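# Drape headset cable across its face, lift by headband

## Task

Lay the headset's cable over the headset's upper face exactly once. A side means one ear cup together with its half of the headband. The cable must cross the outer rim of one side, run almost straight across at roughly half the headset's height and lie close against it, then cross the outer rim of the other side. No other stretch of cable may sit on top of it, except where the cable comes out of its ear cup. On the free-end side, leave enough cable lying off the headset to wrap around it one more time, plus about a hand's width extra. Finish with the right gripper commanded fully closed and gripping only the headband. The headset must be roughly level with one face up, and its lowest point must be about a hand's length or more above the table. Apart from that gripper, only the cable may touch the headset. The right arm must not touch the cable, and neither the headset nor the cable may extend beyond the table edge. Once everything is still, report that you are done. Only the requested headband hold may depend on the robot; anything else that stays in place only because the robot holds it does not count.

## Robot and tools

Robot and frame. There are two arms, left_arm and right_arm, each ending in a two-finger gripper. All positions are in one scene frame, in metres. The origin is on the tabletop midway between the arm bases. +z is up, +x points out over the table, and left_arm sits on the +y side. The arm names do not tell you which side of a camera image an arm appears on. A gripper's fingers point along its own +z axis and close along its own y axis. end_effector_position is the point between the finger pads, just under 1 cm behind the tips. Reported hand positions can be slightly wrong, more so at long reach.

Row layout. Every motion command uses rows of 16 numbers, always for both arms, even if only one moves. The order is left_arm x, y, z, qw, qx, qy, qz, opening, then the same eight for right_arm. x, y, z is an absolute target position in the scene frame, in metres. qw, qx, qy, qz is an absolute target orientation quaternion with w first. Opening runs from -1 (closed) to +1 (fully open, 0.087 m). To keep an arm still, resend the exact pose from the last result before it stopped, with its wanted opening. To keep an orientation, repeat the same quaternion rather than copying the drifting reported one.

execute_actions(actions): a list of up to 15 actions. Each action is a table of up to 15 rows, one row per 1/30 s control step. If a table is short, its last row is held until the action's 15 steps are used up. Any target more than 0.6 m from that gripper's current position, along any of the gripper's own axes, gets that action refused for both arms. If the first action fails this check against the last reported state, or any action is malformed, nothing in the call runs. An empty list simply returns the current state and images.

move(target, speed, blocking): target is one 16-number row as above, giving absolute poses. Each gripper travels in a straight line toward its pose, and both paths finish together in 0.5 to 10 s. Anything longer is cut off at 10 s, short of the target. speed is the path's top speed in m/s, from 0.002 to 0.5, default 0.25; turning is capped at twice that value in rad/s. Paths do not slow for obstacles or the other arm. Grippers lag and can overshoot speed, especially with a nearly straight arm. The opening is applied when the move starts. With blocking=false you get a result after 0.5 s while motion continues. Until that move's end appears, use wait or stop; other motion calls are refused. The move: line reports done, off_target, moving, held or fault, plus any limits. limits=paced means the pose was clipped. limits=held means a check blocked some steps, after which the arm may move much faster than speed. If only one arm is named, the other finished fine. The result also gives each gripper's distance from its target.

wait(seconds): 0 to 10 s, holding the last commands; it returns early when a running move ends. stop(): brakes a running move; braking needs room, and the fingers keep moving. zoom_image(camera, region): camera is cam_high, cam_low, cam_left_wrist or cam_right_wrist, each 504x504. region is [x0, y0, x1, y1] in image pixels from the top-left, at most 504 by 504. finished_scene(scene): ends the current scene, given its number; this is irreversible.

Controller behaviour. Each control step clips the commanded pose to within 70 mm and 16 degrees of the measured pose. Damped IK then favours position over orientation. A far target may therefore need several actions, and after an action the arm coasts at most to its last clipped pose. Joint friction can leave the gripper up to about 31 mm short, so smaller commands may not move it at all. Elbows stop just before full extension. Joint ranges (rad): waist -2.618 to 3.054, shoulder 0 to 3.142, elbow 0 to 3.142, wrist pitch -1.571 to 1.571, wrist yaw -1.571 to 1.571, wrist roll -2.094 to 2.094.

Reading results. Each result shows the state line left_arm: … | right_arm: … with position and end_effector_quat_wxyz. Hand target lines show the pose each arm is currently driving toward. A pose unreachable line means a clearance check altered or blocked that arm's command. Action calls also list positions at some steps; HELD marks a step where an arm's command was held back. grip_measured is the finger opening on the command scale. The last joint value is the opening in metres; each gripper may be off by about 1 mm consistently. To grip, command about 0.02 below grip_measured, or less for a lighter hold. Pads push up to roughly 20 N, and fast closing can squeeze harder or spring the fingers open.

Hazards. Do not let objects leave the table. Avoid collisions or hard pressing between the arms, and avoid drops, slams and heavy pushes. An arm blocked by an object keeps pushing until you send a new command. Brief outside tugs on held items or loose objects may occur. Holding loads heats motors: a MOTOR HOT warning appears at 75 °C, and at 90 °C that arm halts for 10 s. At 100 °C the arm goes limp and falls; such stops appear as OVER-TEMPERATURE FAULT lines. The simulation keeps running while you compose a reply, with the robot holding its last command. Fast, smooth, low-effort motion is preferred.

Each tool is called after ">>>" as name([rows], argument=value, ...), one row to a line, values as JSON.

## Session

>>> execute_actions(actions=[])

Scene clock: 0.00 s.
left_arm: end_effector_position=(+0.0693, -0.1758, +0.1305) grip_measured=+0.977 end_effector_quat_wxyz=(+0.006, -0.265, +0.964, -0.007) | right_arm: end_effector_position=(+0.2710, -0.5415, +0.1857) grip_measured=+1.000 end_effector_quat_wxyz=(+0.060, +0.394, +0.908, -0.128)
Joint positions: left_arm=[-1.284  2.026  1.904 -1.436 -0.013 -1.96   0.086] | right_arm=[-0.573  2.029  2.133 -1.475  0.201  0.053  0.087]
Joint velocities: left_arm=[-0.002 -0.007 -0.017 -0.022  0.022 -0.007  0.   ] | right_arm=[-0.002  0.002 -0.017 -0.037  0.037  0.037  0.   ]
Hand target (left_arm): +0.069, -0.176, +0.130; +0.006, -0.265, +0.964, -0.007
Hand target (right_arm): +0.271, -0.542, +0.186; +0.060, +0.394, +0.908, -0.128

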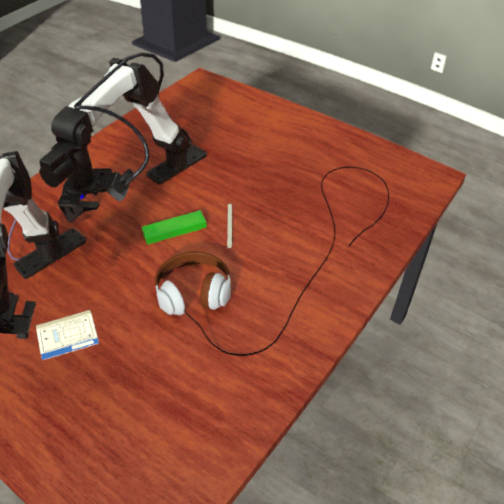

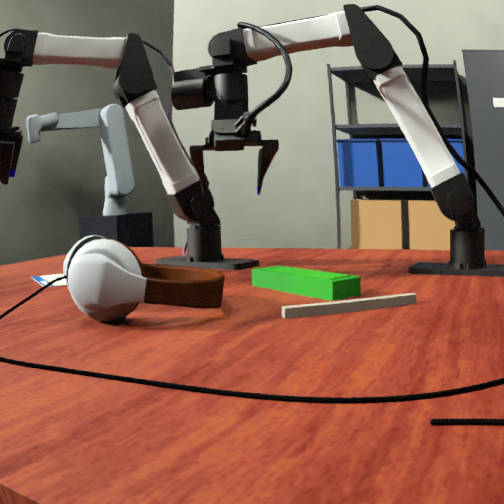

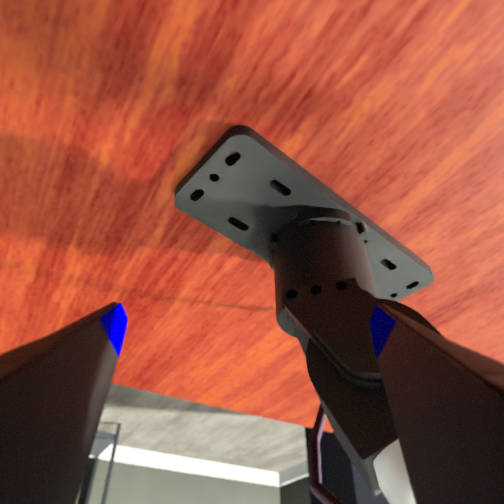

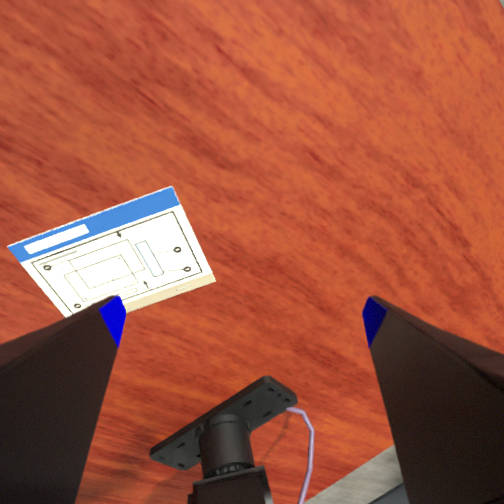

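>>> zoom_image(camera="cam_high", region=[120, 190, 270, 340])

>>> zoom_image(camera="cam_low", region=[0, 200, 250, 360])

Region (120, 190, 270, 340) of cam_high's 504x504 image, scaled by 3.360, with more detail than that image has.

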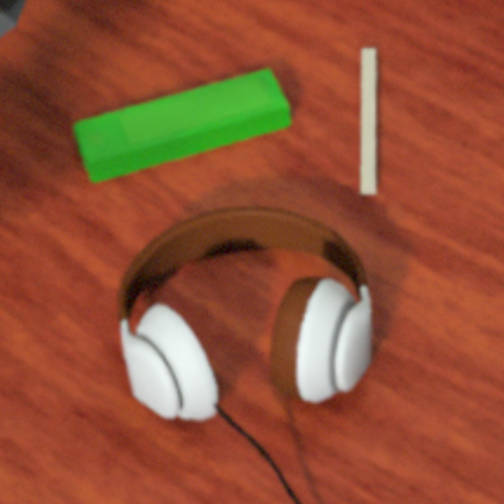

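Region (0, 200, 250, 360) of cam_low's 504x504 image, scaled by 2.016, with more detail than that image has; it fills the top 323 rows of this view, and the rest is white.

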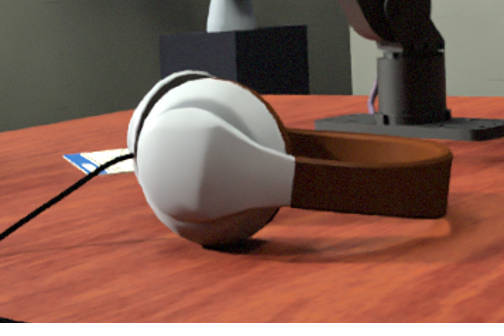

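>>> move(target=[0.15,0.25,0.25,0,0,1,0,1, 0.36,-0.40,0.28,0,0,1,0,1], speed=0.3)

Scene clock: 6.70 s.
left_arm: end_effector_position=(+0.1548, +0.2570, +0.2532) grip_measured=+0.977 end_effector_quat_wxyz=(+0.294, -0.025, +0.954, +0.048) | right_arm: end_effector_position=(+0.3635, -0.4060, +0.2692) grip_measured=+1.000 end_effector_quat_wxyz=(+0.190, +0.003, +0.977, -0.093)
Joint positions: left_arm=[ 0.329  0.775  1.351 -1.542  0.001  0.137  0.086] | right_arm=[-0.167  1.928  2.331 -1.551  0.048 -0.344  0.087]
Joint velocities: left_arm=[ 0.007  0.007 -0.002  0.007  0.007 -0.007  0.001] | right_arm=[-0.002  0.002 -0.002 -0.022 -0.066 -0.066 -0.   ]
Hand target (left_arm): +0.154, +0.255, +0.255; +0.289, -0.014, +0.956, +0.045
Hand target (right_arm): +0.362, -0.401, +0.279; +0.201, -0.007, +0.975, -0.093
Off the commanded pose (left_arm): 0.009 m, 35 deg; orientation clipped at the last step of the last action.
Off the commanded pose (right_arm): 0.013 m, 24 deg; orientation clipped at the last step of the last action.
joint sent to its limit (left arm) — the command would take joint 4 (wrist pitch) past its lower limit, so that joint was sent only as far as its limit.
joint sent to its limit (right arm) — the command would take joint 4 (wrist pitch) past its lower limit, so that joint was sent only as far as its limit.
move: off_target (left_arm, right_arm); limits=paced

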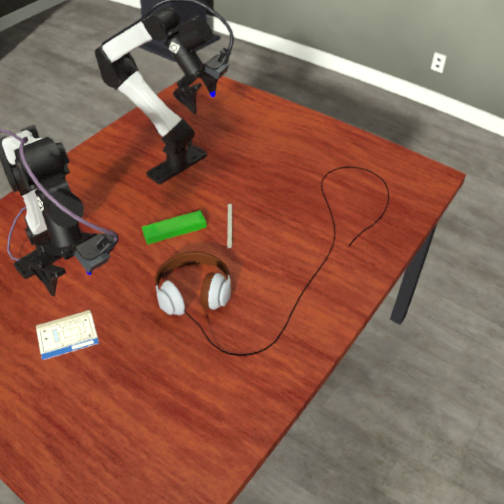

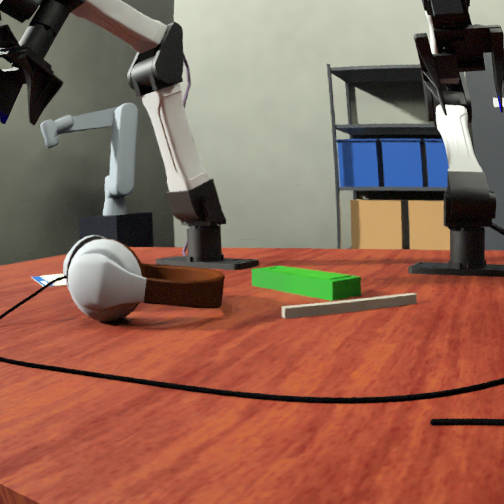

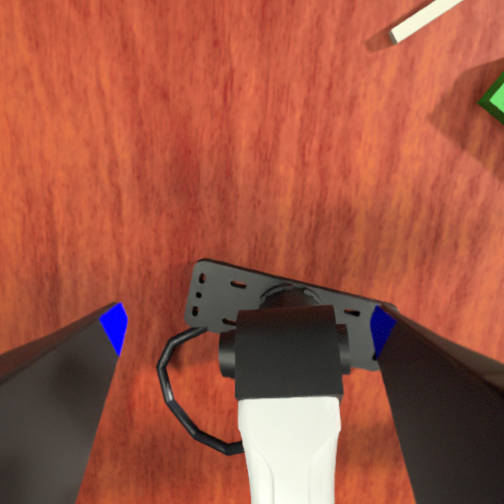

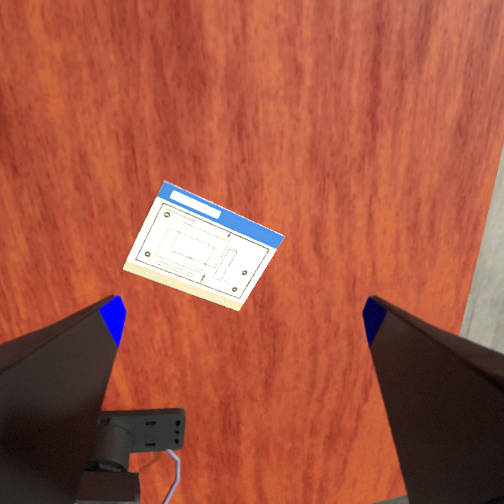

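>>> move(target=[0.25,0.30,0.20,0,0,1,0,1, 0.40,-0.22,0.20,0,0,1,0,1], speed=0.3)

Scene clock: 11.27 s.
left_arm: end_effector_position=(+0.2504, +0.2977, +0.1928) grip_measured=+0.977 end_effector_quat_wxyz=(+0.031, -0.001, +0.999, +0.004) | right_arm: end_effector_position=(+0.4004, -0.2224, +0.1969) grip_measured=+1.000 end_effector_quat_wxyz=(+0.106, -0.005, +0.994, -0.000)
Joint positions: left_arm=[ 0.412  1.482  1.515 -1.541  0.009  0.271  0.086] | right_arm=[ 0.264  2.08   2.273 -1.552  0.019  0.079  0.087]
Joint velocities: left_arm=[-0.002  0.002  0.007 -0.051  0.066  0.007 -0.001] | right_arm=[-0.007  0.002  0.017  0.066 -0.007  0.037  0.001]
Hand target (left_arm): +0.250, +0.301, +0.195; +0.027, -0.003, +1.000, +0.007
Hand target (right_arm): +0.398, -0.220, +0.200; +0.103, +0.000, +0.995, +0.006
Off the commanded pose (left_arm): 0.008 m, 4 deg.
Off the commanded pose (right_arm): 0.004 m, 12 deg.
joint sent to its limit (left arm) — the command would take joint 4 (wrist pitch) past its lower limit, so that joint was sent only as far as its limit.
joint sent to its limit (right arm) — the command would take joint 4 (wrist pitch) past its lower limit, so that joint was sent only as far as its limit.
move: off_target (left_arm, right_arm)

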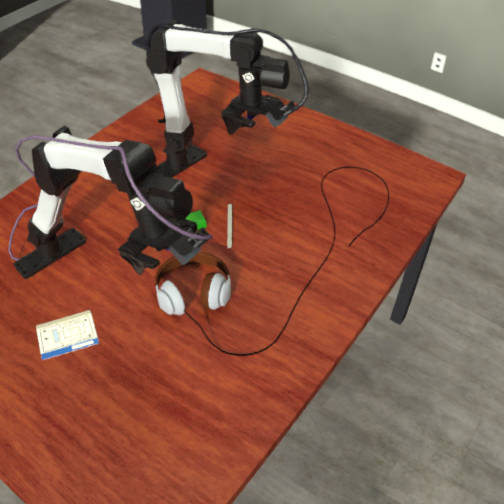

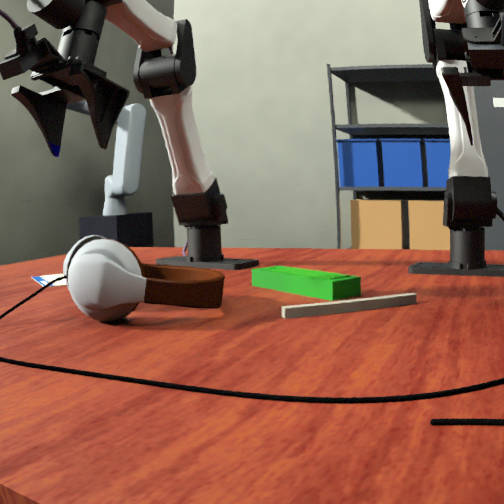

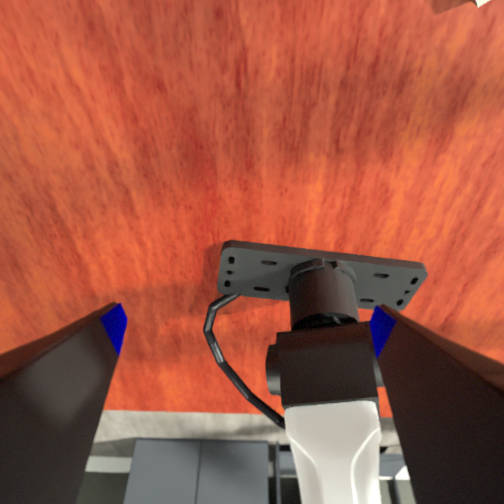

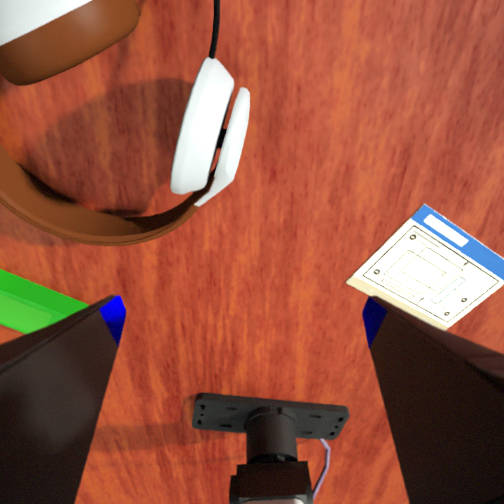

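>>> move(target=[0.25,0.30,0.19,0.03,0,1,0,1, 0.35,-0.05,0.15,0.2826,-0.3262,0.8962,0.1028,1], speed=0.3)

Scene clock: 29.90 s.
left_arm: end_effector_position=(+0.2502, +0.2986, +0.1928) grip_measured=+0.977 end_effector_quat_wxyz=(+0.032, +0.002, +0.999, +0.003) | right_arm: end_effector_position=(+0.3506, -0.0546, +0.1480) grip_measured=+1.000 end_effector_quat_wxyz=(+0.273, -0.320, +0.902, +0.092)
Joint positions: left_arm=[ 0.417  1.482  1.515 -1.541  0.011  0.28   0.086] | right_arm=[ 0.693  1.646  1.416 -0.76  -0.081 -0.139  0.087]
Joint velocities: left_arm=[-0.002 -0.007 -0.012 -0.051  0.007  0.007 -0.001] | right_arm=[ 0.002  0.007  0.007  0.037 -0.022  0.007 -0.001]
Hand target (left_arm): +0.250, +0.300, +0.190; +0.030, -0.000, +1.000, +0.000
Hand target (right_arm): +0.348, -0.051, +0.148; +0.281, -0.329, +0.896, +0.097
Off the commanded pose (left_arm): 0.003 m, 0 deg.
Off the commanded pose (right_arm): 0.005 m, 2 deg.
move: done

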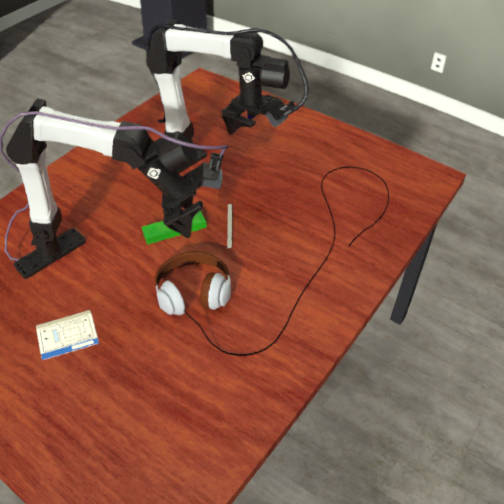

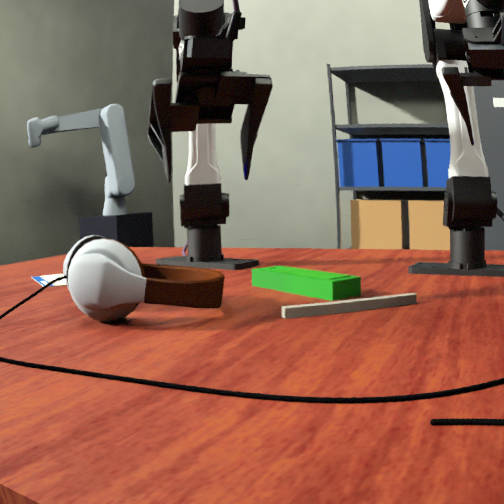

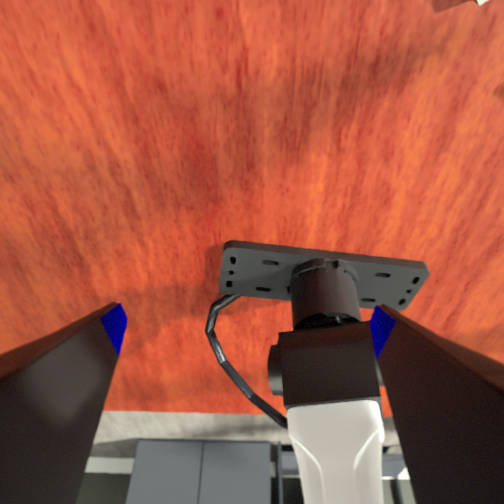

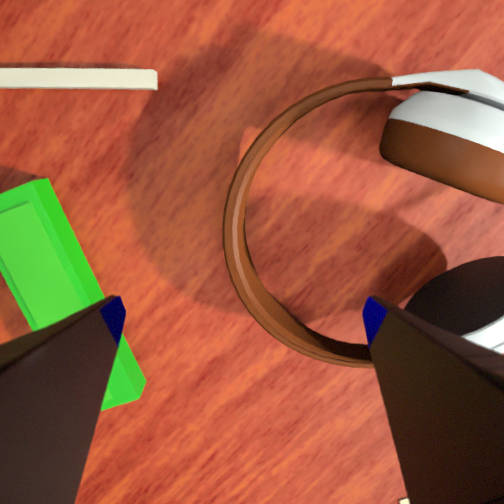

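>>> move(target=[0.25,0.30,0.19,0.03,0,1,0,1, 0.350,-0.042,0.065,0.2965,-0.3382,0.8908,0.0636,0.3], speed=0.2)

Scene clock: 32.60 s.
left_arm: end_effector_position=(+0.2502, +0.2986, +0.1928) grip_measured=+0.977 end_effector_quat_wxyz=(+0.032, +0.002, +0.999, +0.003) | right_arm: end_effector_position=(+0.3501, -0.0453, +0.0700) grip_measured=+0.300 end_effector_quat_wxyz=(+0.295, -0.334, +0.893, +0.066)
Joint positions: left_arm=[ 0.417  1.482  1.515 -1.541  0.011  0.28   0.086] | right_arm=[ 0.749  1.681  1.126 -0.402 -0.001 -0.14   0.057]
Joint velocities: left_arm=[-0.007 -0.017 -0.002  0.066  0.022  0.022  0.   ] | right_arm=[-0.002 -0.017  0.022 -0.066 -0.037  0.007 -0.   ]
Hand target (left_arm): +0.250, +0.300, +0.190; +0.030, +0.000, +1.000, +0.000
Hand target (right_arm): +0.348, -0.043, +0.065; +0.296, -0.339, +0.891, +0.063
Off the commanded pose (left_arm): 0.003 m, 0 deg.
Off the commanded pose (right_arm): 0.006 m, 1 deg.
move: done

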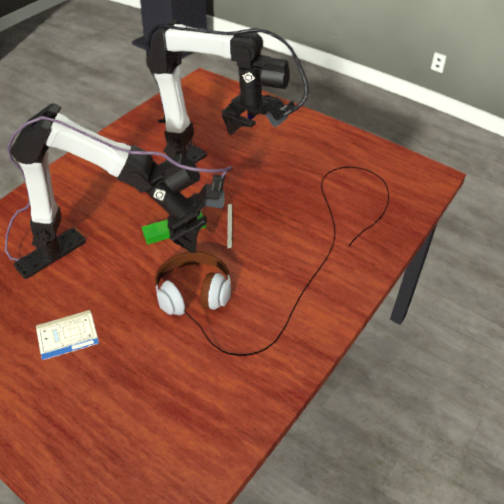

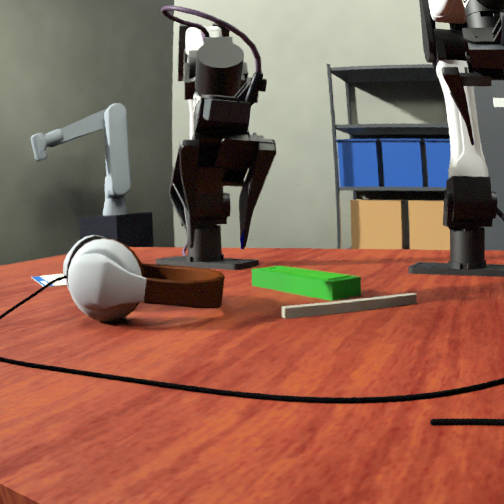

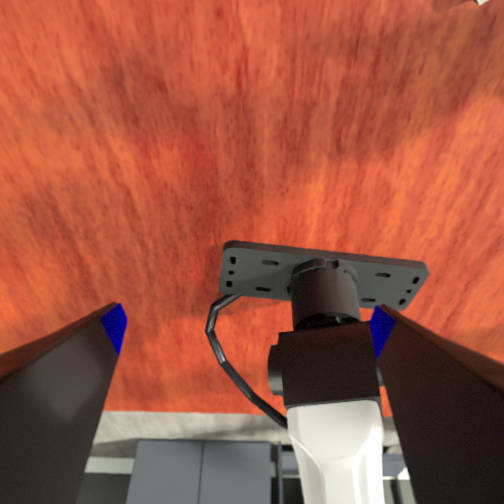

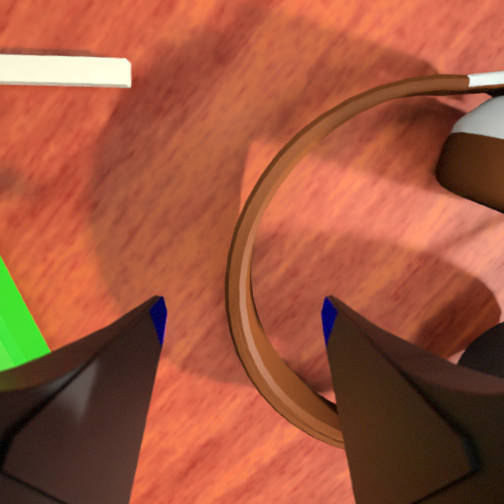

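>>> move(target=[0.25,0.30,0.19,0.03,0,1,0,1, 0.352,-0.037,0.016,0.2965,-0.3382,0.8908,0.0636,0.0], speed=0.1)

Scene clock: 34.10 s.
left_arm: end_effector_position=(+0.2502, +0.2986, +0.1928) grip_measured=+0.977 end_effector_quat_wxyz=(+0.032, +0.002, +0.999, +0.003) | right_arm: end_effector_position=(+0.3544, -0.0398, +0.0220) grip_measured=+0.000 end_effector_quat_wxyz=(+0.296, -0.336, +0.892, +0.065)
Joint positions: left_arm=[ 0.417  1.482  1.515 -1.541  0.011  0.28   0.086] | right_arm=[ 0.756  1.778  1.031 -0.208  0.003 -0.14   0.044]
Joint velocities: left_arm=[-0.007 -0.027 -0.007 -0.007 -0.022 -0.081  0.001] | right_arm=[ 0.007 -0.002 -0.007  0.081  0.007 -0.022  0.001]
Hand target (left_arm): +0.250, +0.300, +0.190; +0.030, -0.000, +1.000, +0.000
Hand target (right_arm): +0.351, -0.038, +0.016; +0.296, -0.338, +0.891, +0.063
Off the commanded pose (left_arm): 0.003 m, 0 deg.
Off the commanded pose (right_arm): 0.007 m, 0 deg.
move: done

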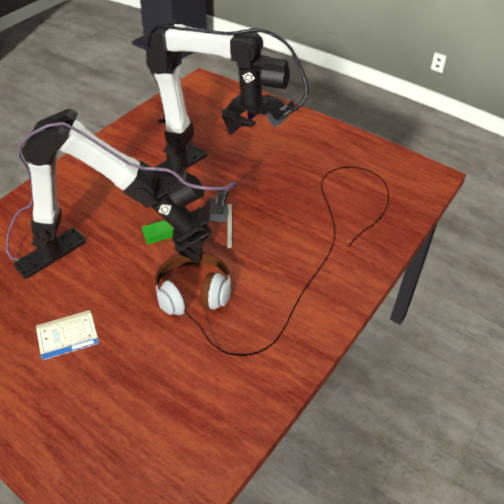

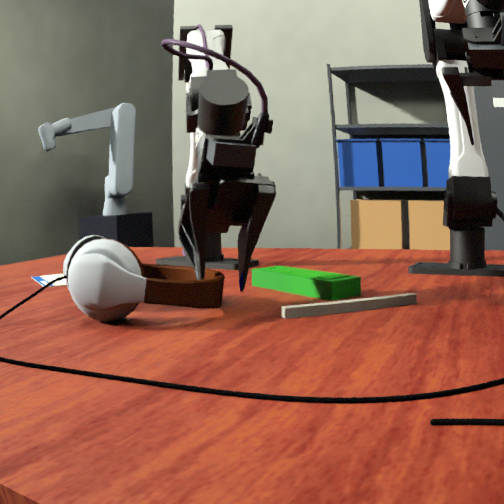

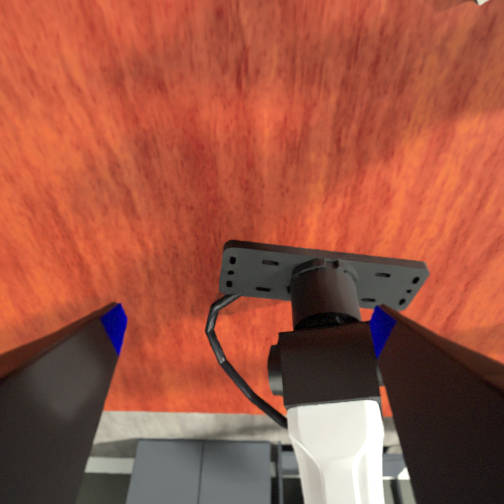

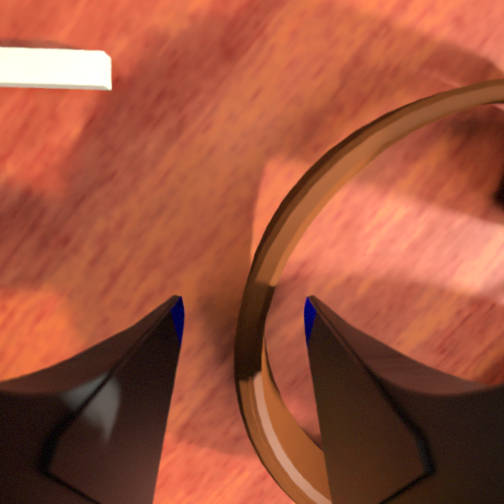

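>>> zoom_image(camera="cam_low", region=[130, 220, 290, 330])

Region (130, 220, 290, 330) of cam_low's 504x504 image, scaled by 3.150, with more detail than that image has; it fills the top 346 rows of this view, and the rest is white.

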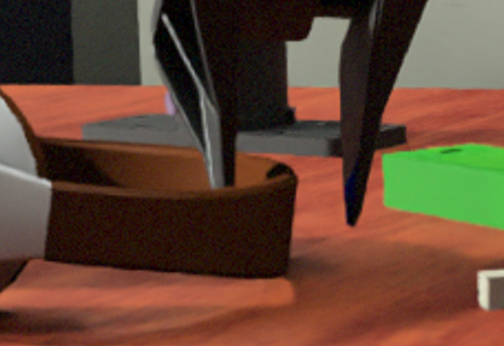

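>>> move(target=[0.25,0.30,0.19,0.03,0,1,0,1, 0.353,-0.040,0.004,0.2965,-0.3382,0.8908,0.0636,0.0], speed=0.05)

>>> zoom_image(camera="cam_low", region=[130, 220, 290, 330])

Scene clock: 35.40 s.
left_arm: end_effector_position=(+0.2502, +0.2986, +0.1928) grip_measured=+0.977 end_effector_quat_wxyz=(+0.032, +0.002, +0.999, +0.003) | right_arm: end_effector_position=(+0.3547, -0.0397, +0.0106) grip_measured=+0.000 end_effector_quat_wxyz=(+0.297, -0.336, +0.891, +0.065)
Joint positions: left_arm=[ 0.417  1.482  1.515 -1.541  0.011  0.28   0.086] | right_arm=[ 0.756  1.802  1.008 -0.16   0.004 -0.14   0.044]
Joint velocities: left_arm=[ 0.012  0.002  0.007 -0.037  0.007  0.007 -0.001] | right_arm=[-0.007  0.002 -0.022  0.066 -0.037 -0.037  0.   ]
Hand target (left_arm): +0.250, +0.300, +0.190; +0.030, -0.000, +1.000, +0.000
Hand target (right_arm): +0.353, -0.040, +0.004; +0.296, -0.338, +0.891, +0.063
Off the commanded pose (left_arm): 0.003 m, 0 deg.
Off the commanded pose (right_arm): 0.007 m, 0 deg.
move: done

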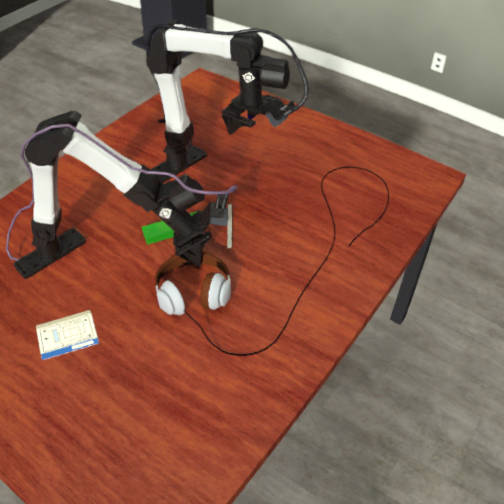

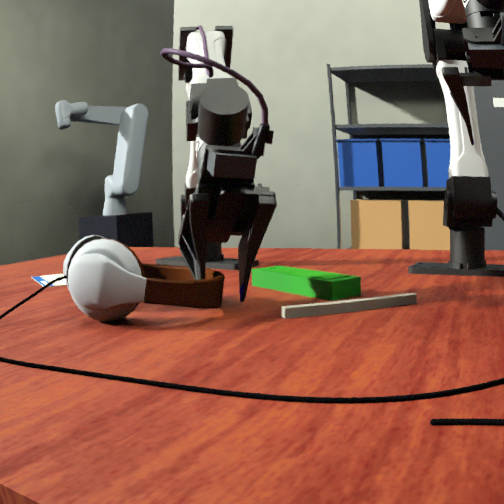

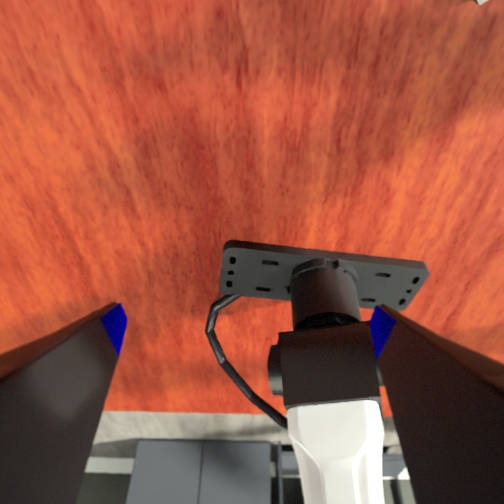

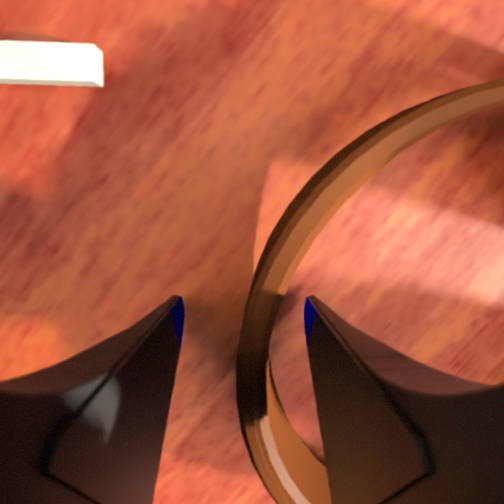

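Region (130, 220, 290, 330) of cam_low's 504x504 image, scaled by 3.150, with more detail than that image has; it fills the top 346 rows of this view, and the rest is white.

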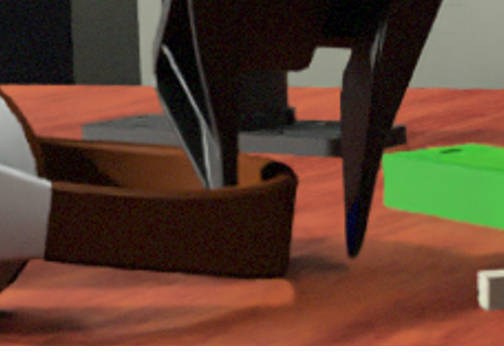

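>>> execute_actions([
  [[0.25,0.30,0.19,0.03,0,1,0,1, 0.354,-0.041,0.006,0.2965,-0.3382,0.8908,0.0636,-0.1],[0.25,0.30,0.19,0.03,0,1,0,1, 0.354,-0.041,0.006,0.2965,-0.3382,0.8908,0.0636,-0.15],[0.25,0.30,0.19,0.03,0,1,0,1, 0.354,-0.041,0.006,0.2965,-0.3382,0.8908,0.0636,-0.2],[0.25,0.30,0.19,0.03,0,1,0,1, 0.354,-0.041,0.006,0.2965,-0.3382,0.8908,0.0636,-0.25],[0.25,0.30,0.19,0.03,0,1,0,1, 0.354,-0.041,0.006,0.2965,-0.3382,0.8908,0.0636,-0.3],[0.25,0.30,0.19,0.03,0,1,0,1, 0.354,-0.041,0.006,0.2965,-0.3382,0.8908,0.0636,-0.35],[0.25,0.30,0.19,0.03,0,1,0,1, 0.354,-0.041,0.006,0.2965,-0.3382,0.8908,0.0636,-0.4],[0.25,0.30,0.19,0.03,0,1,0,1, 0.354,-0.041,0.006,0.2965,-0.3382,0.8908,0.0636,-0.45],[0.25,0.30,0.19,0.03,0,1,0,1, 0.354,-0.041,0.006,0.2965,-0.3382,0.8908,0.0636,-0.5],[0.25,0.30,0.19,0.03,0,1,0,1, 0.354,-0.041,0.006,0.2965,-0.3382,0.8908,0.0636,-0.55],[0.25,0.30,0.19,0.03,0,1,0,1, 0.354,-0.041,0.006,0.2965,-0.3382,0.8908,0.0636,-0.6],[0.25,0.30,0.19,0.03,0,1,0,1, 0.354,-0.041,0.006,0.2965,-0.3382,0.8908,0.0636,-0.63],[0.25,0.30,0.19,0.03,0,1,0,1, 0.354,-0.041,0.006,0.2965,-0.3382,0.8908,0.0636,-0.66],[0.25,0.30,0.19,0.03,0,1,0,1, 0.354,-0.041,0.006,0.2965,-0.3382,0.8908,0.0636,-0.69],[0.25,0.30,0.19,0.03,0,1,0,1, 0.354,-0.041,0.006,0.2965,-0.3382,0.8908,0.0636,-0.72]],
  [[0.25,0.30,0.19,0.03,0,1,0,1, 0.354,-0.041,0.006,0.2965,-0.3382,0.8908,0.0636,-0.74],[0.25,0.30,0.19,0.03,0,1,0,1, 0.354,-0.041,0.006,0.2965,-0.3382,0.8908,0.0636,-0.76],[0.25,0.30,0.19,0.03,0,1,0,1, 0.354,-0.041,0.006,0.2965,-0.3382,0.8908,0.0636,-0.78],[0.25,0.30,0.19,0.03,0,1,0,1, 0.354,-0.041,0.006,0.2965,-0.3382,0.8908,0.0636,-0.80],[0.25,0.30,0.19,0.03,0,1,0,1, 0.354,-0.041,0.006,0.2965,-0.3382,0.8908,0.0636,-0.82],[0.25,0.30,0.19,0.03,0,1,0,1, 0.354,-0.041,0.006,0.2965,-0.3382,0.8908,0.0636,-0.84],[0.25,0.30,0.19,0.03,0,1,0,1, 0.354,-0.041,0.006,0.2965,-0.3382,0.8908,0.0636,-0.86],[0.25,0.30,0.19,0.03,0,1,0,1, 0.354,-0.041,0.006,0.2965,-0.3382,0.8908,0.0636,-0.88],[0.25,0.30,0.19,0.03,0,1,0,1, 0.354,-0.041,0.006,0.2965,-0.3382,0.8908,0.0636,-0.90],[0.25,0.30,0.19,0.03,0,1,0,1, 0.354,-0.041,0.006,0.2965,-0.3382,0.8908,0.0636,-0.92],[0.25,0.30,0.19,0.03,0,1,0,1, 0.354,-0.041,0.006,0.2965,-0.3382,0.8908,0.0636,-0.94],[0.25,0.30,0.19,0.03,0,1,0,1, 0.354,-0.041,0.006,0.2965,-0.3382,0.8908,0.0636,-0.96],[0.25,0.30,0.19,0.03,0,1,0,1, 0.354,-0.041,0.006,0.2965,-0.3382,0.8908,0.0636,-0.98],[0.25,0.30,0.19,0.03,0,1,0,1, 0.354,-0.041,0.006,0.2965,-0.3382,0.8908,0.0636,-1.0]],
])

Scene clock: 38.43 s.
left_arm: end_effector_position=(+0.2502, +0.2986, +0.1928) grip_measured=+0.977 end_effector_quat_wxyz=(+0.032, +0.002, +0.999, +0.003) | right_arm: end_effector_position=(+0.3587, -0.0400, +0.0123) grip_measured=-0.785 end_effector_quat_wxyz=(+0.305, -0.335, +0.889, +0.060)
Joint positions: left_arm=[ 0.417  1.482  1.515 -1.541  0.011  0.28   0.086] | right_arm=[ 0.756  1.802  1.008 -0.146  0.016 -0.144  0.009]
Joint velocities: left_arm=[-0.002 -0.007 -0.007 -0.051 -0.022  0.022 -0.   ] | right_arm=[ 0.007 -0.012  0.007  0.007 -0.066 -0.007 -0.002]
Hand target (left_arm): +0.250, +0.300, +0.190; +0.030, -0.000, +1.000, +0.000
Hand target (right_arm): +0.354, -0.041, +0.006; +0.296, -0.338, +0.891, +0.063
Off the commanded pose (left_arm): 0.003 m, 0 deg.
Off the commanded pose (right_arm): 0.008 m, 1 deg.
Step readings (end_effector_position; steps 1 to 15: 1st action; 16 to 30: 2nd action):
0: left_arm (+0.2502, +0.2986, +0.1928) | right_arm (+0.3555, -0.0392, +0.0111)
1: left_arm (+0.2502, +0.2986, +0.1928) | right_arm (+0.3555, -0.0392, +0.0111)
2: left_arm (+0.2502, +0.2986, +0.1928) | right_arm (+0.3555, -0.0392, +0.0111)
4: left_arm (+0.2502, +0.2986, +0.1928) | right_arm (+0.3555, -0.0392, +0.0111)
8: left_arm (+0.2502, +0.2986, +0.1928) | right_arm (+0.3555, -0.0392, +0.0111)
15: left_arm (+0.2502, +0.2986, +0.1928) | right_arm (+0.3557, -0.0394, +0.0111)
16: left_arm (+0.2502, +0.2986, +0.1928) | right_arm (+0.3557, -0.0394, +0.0111)
17: left_arm (+0.2502, +0.2986, +0.1928) | right_arm (+0.3558, -0.0396, +0.0111)
19: left_arm (+0.2502, +0.2986, +0.1928) | right_arm (+0.3569, -0.0406, +0.0113)
23: left_arm (+0.2502, +0.2986, +0.1928) | right_arm (+0.3587, -0.0400, +0.0123)
30: end_effector_position above

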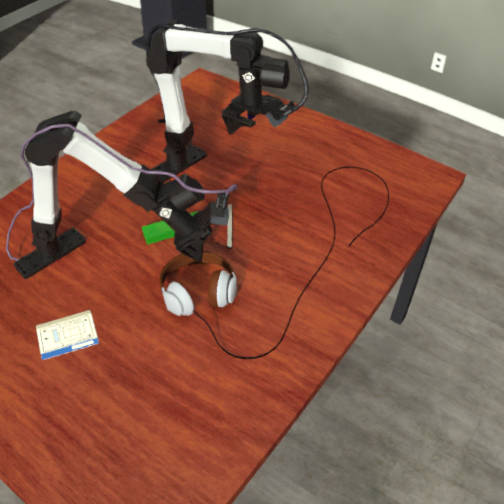

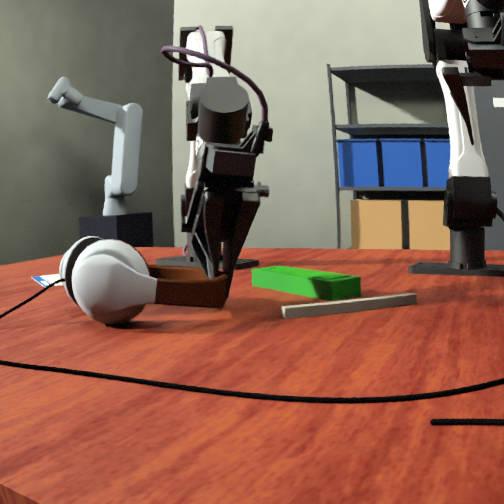

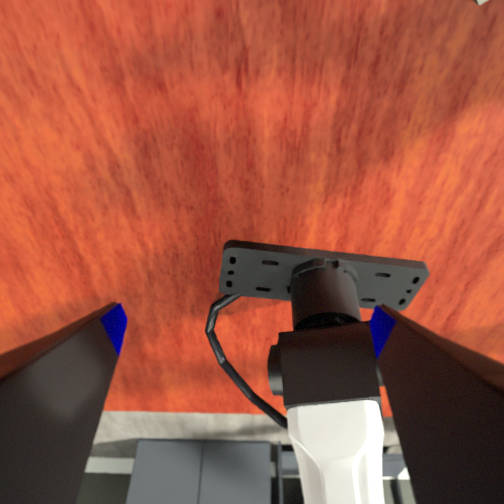

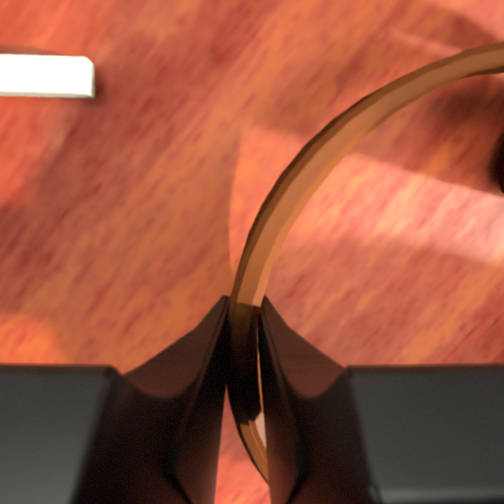

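>>> move(target=[0.51,0.36,0.08,0.1178,0.4268,0.8948,-0.0562,0.2, 0.354,-0.041,0.07,0.2826,-0.3262,0.8962,0.1028,-1], speed=0.2)

Scene clock: 45.03 s.
left_arm: end_effector_position=(+0.5110, +0.3585, +0.0818) grip_measured=+0.200 end_effector_quat_wxyz=(+0.126, +0.429, +0.893, -0.047) | right_arm: end_effector_position=(+0.3393, -0.0423, +0.0482) grip_measured=-0.792 end_effector_quat_wxyz=(+0.251, -0.334, +0.903, +0.102)
Joint positions: left_arm=[ 0.417  2.424  2.376 -1.394  0.237  1.157  0.052] | right_arm=[ 0.726  1.735  1.126 -0.422 -0.098 -0.129  0.009]
Joint velocities: left_arm=[-0.007 -0.012  0.002 -0.051 -0.037  0.007  0.001] | right_arm=[ 0.002  0.007  0.012 -0.037 -0.007  0.037 -0.001]
Hand target (left_arm): +0.508, +0.362, +0.077; +0.119, +0.427, +0.895, -0.056
Hand target (right_arm): +0.354, -0.040, +0.070; +0.283, -0.326, +0.896, +0.103
Off the commanded pose (left_arm): 0.003 m, 1 deg.
Off the commanded pose (right_arm): 0.026 m, 4 deg.
move: off_target (right_arm)

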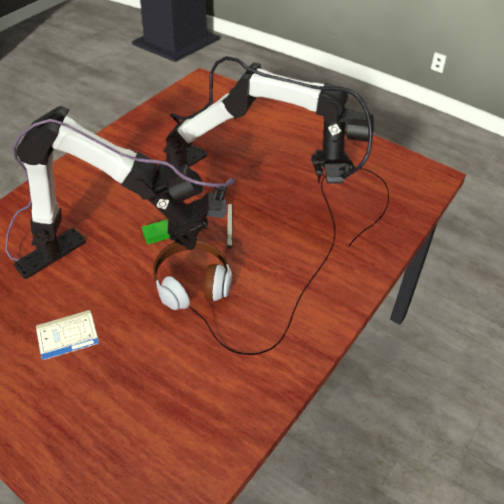

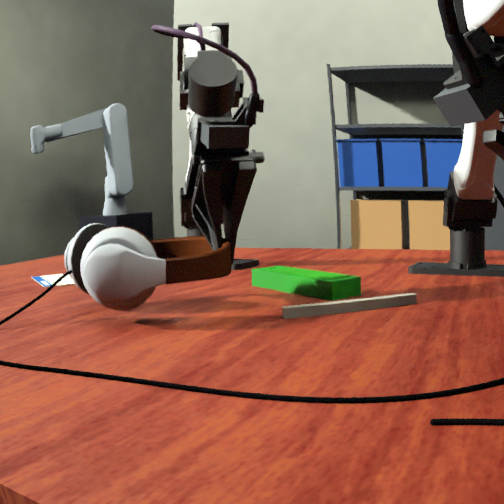

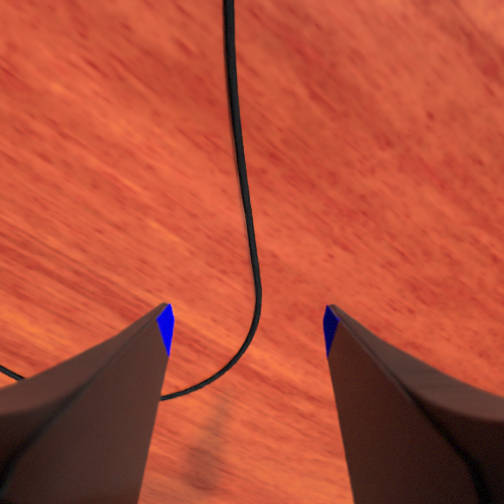

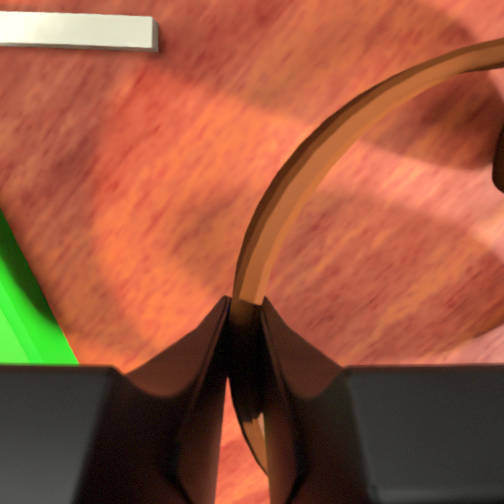

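>>> move(target=[0.511,0.359,0.012,0.1178,0.4268,0.8948,-0.0562,-0.4, 0.345,-0.041,0.07,0.2826,-0.3262,0.8962,0.1028,-1], speed=0.1)

Scene clock: 46.77 s.
left_arm: end_effector_position=(+0.5118, +0.3588, +0.0218) grip_measured=-0.400 end_effector_quat_wxyz=(+0.121, +0.429, +0.894, -0.051) | right_arm: end_effector_position=(+0.3394, -0.0410, +0.0588) grip_measured=-0.792 end_effector_quat_wxyz=(+0.262, -0.329, +0.901, +0.107)
Joint positions: left_arm=[ 0.417  2.424  2.138 -1.169  0.237  1.158  0.026] | right_arm=[ 0.726  1.706  1.126 -0.426 -0.101 -0.118  0.009]
Joint velocities: left_arm=[-0.022  0.007  0.002 -0.007 -0.066 -0.037 -0.001] | right_arm=[-0.027  0.007 -0.007 -0.095 -0.007  0.007 -0.   ]
Hand target (left_arm): +0.510, +0.359, +0.012; +0.118, +0.427, +0.895, -0.056
Hand target (right_arm): +0.345, -0.041, +0.070; +0.282, -0.326, +0.896, +0.103
Off the commanded pose (left_arm): 0.010 m, 1 deg.
Off the commanded pose (right_arm): 0.013 m, 3 deg.
move: off_target (right_arm)

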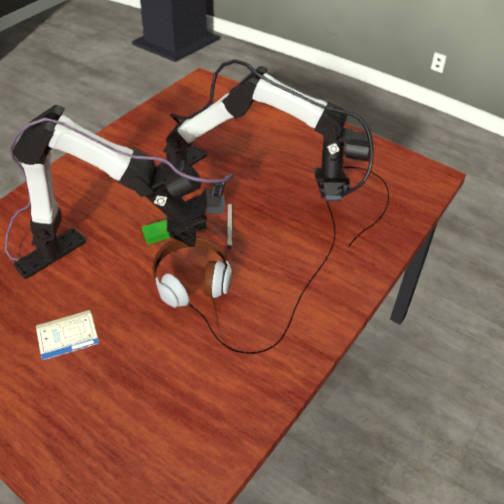

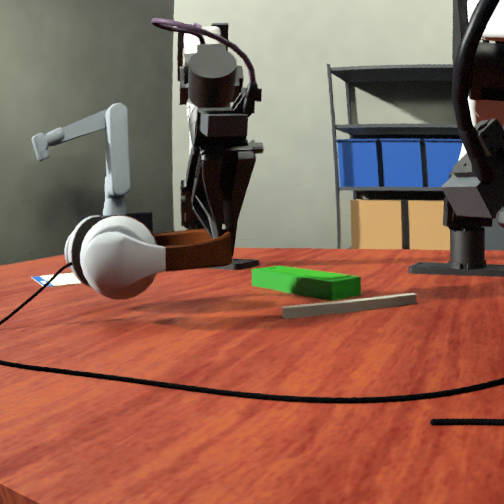

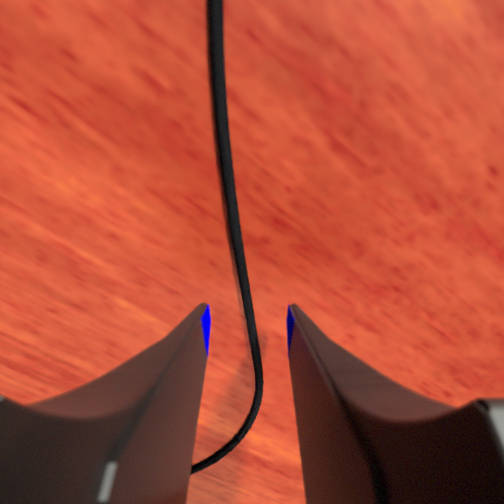

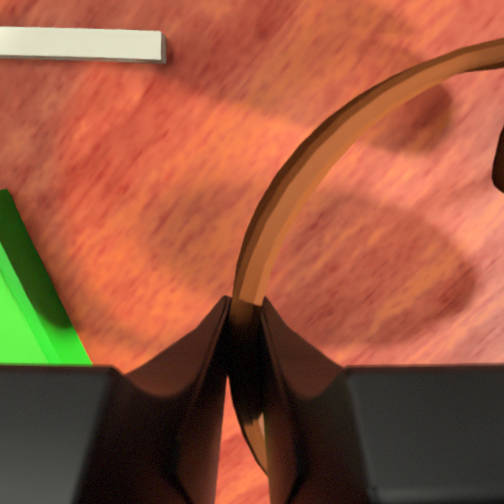

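>>> move(target=[0.511,0.359,-0.005,0.1178,0.4268,0.8948,-0.0562,-0.4, 0.345,-0.041,0.07,0.2826,-0.3262,0.8962,0.1028,-1], speed=0.04)

Scene clock: 48.03 s.
left_arm: end_effector_position=(+0.5137, +0.3593, +0.0100) grip_measured=-0.400 end_effector_quat_wxyz=(+0.125, +0.429, +0.893, -0.048) | right_arm: end_effector_position=(+0.3385, -0.0411, +0.0585) grip_measured=-0.792 end_effector_quat_wxyz=(+0.260, -0.329, +0.901, +0.108)
Joint positions: left_arm=[ 0.417  2.424  2.09  -1.111  0.237  1.158  0.026] | right_arm=[ 0.726  1.706  1.126 -0.429 -0.103 -0.118  0.009]
Joint velocities: left_arm=[-0.002  0.007  0.002  0.022  0.022  0.007 -0.   ] | right_arm=[ 0.012 -0.012  0.002 -0.037 -0.051  0.037 -0.001]
Hand target (left_arm): +0.510, +0.359, -0.005; +0.118, +0.427, +0.895, -0.056
Hand target (right_arm): +0.345, -0.041, +0.070; +0.282, -0.326, +0.896, +0.103
Off the commanded pose (left_arm): 0.015 m, 1 deg.
Off the commanded pose (right_arm): 0.013 m, 3 deg.
move: off_target (left_arm, right_arm)

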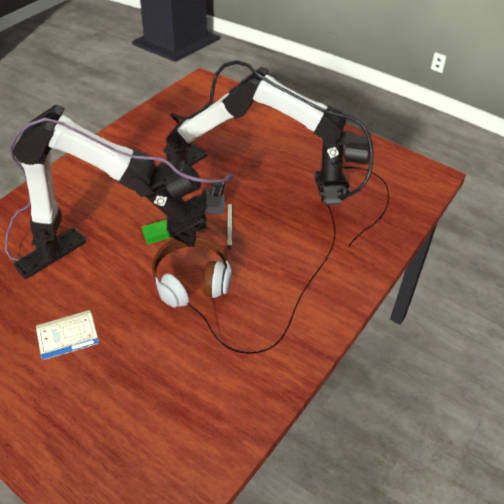

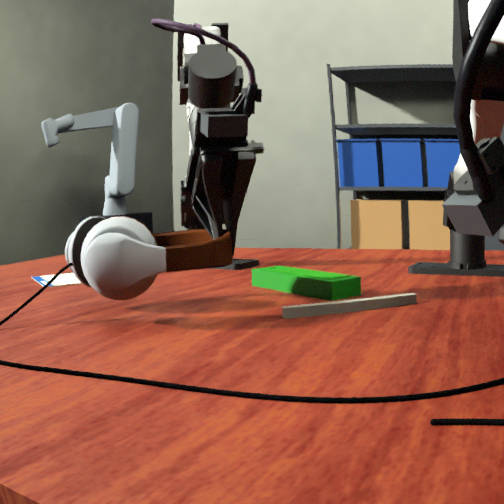

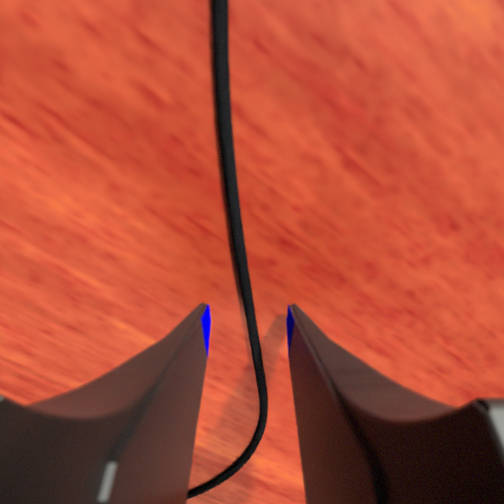

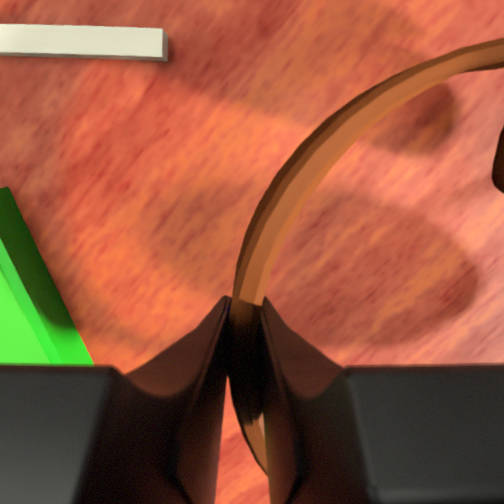

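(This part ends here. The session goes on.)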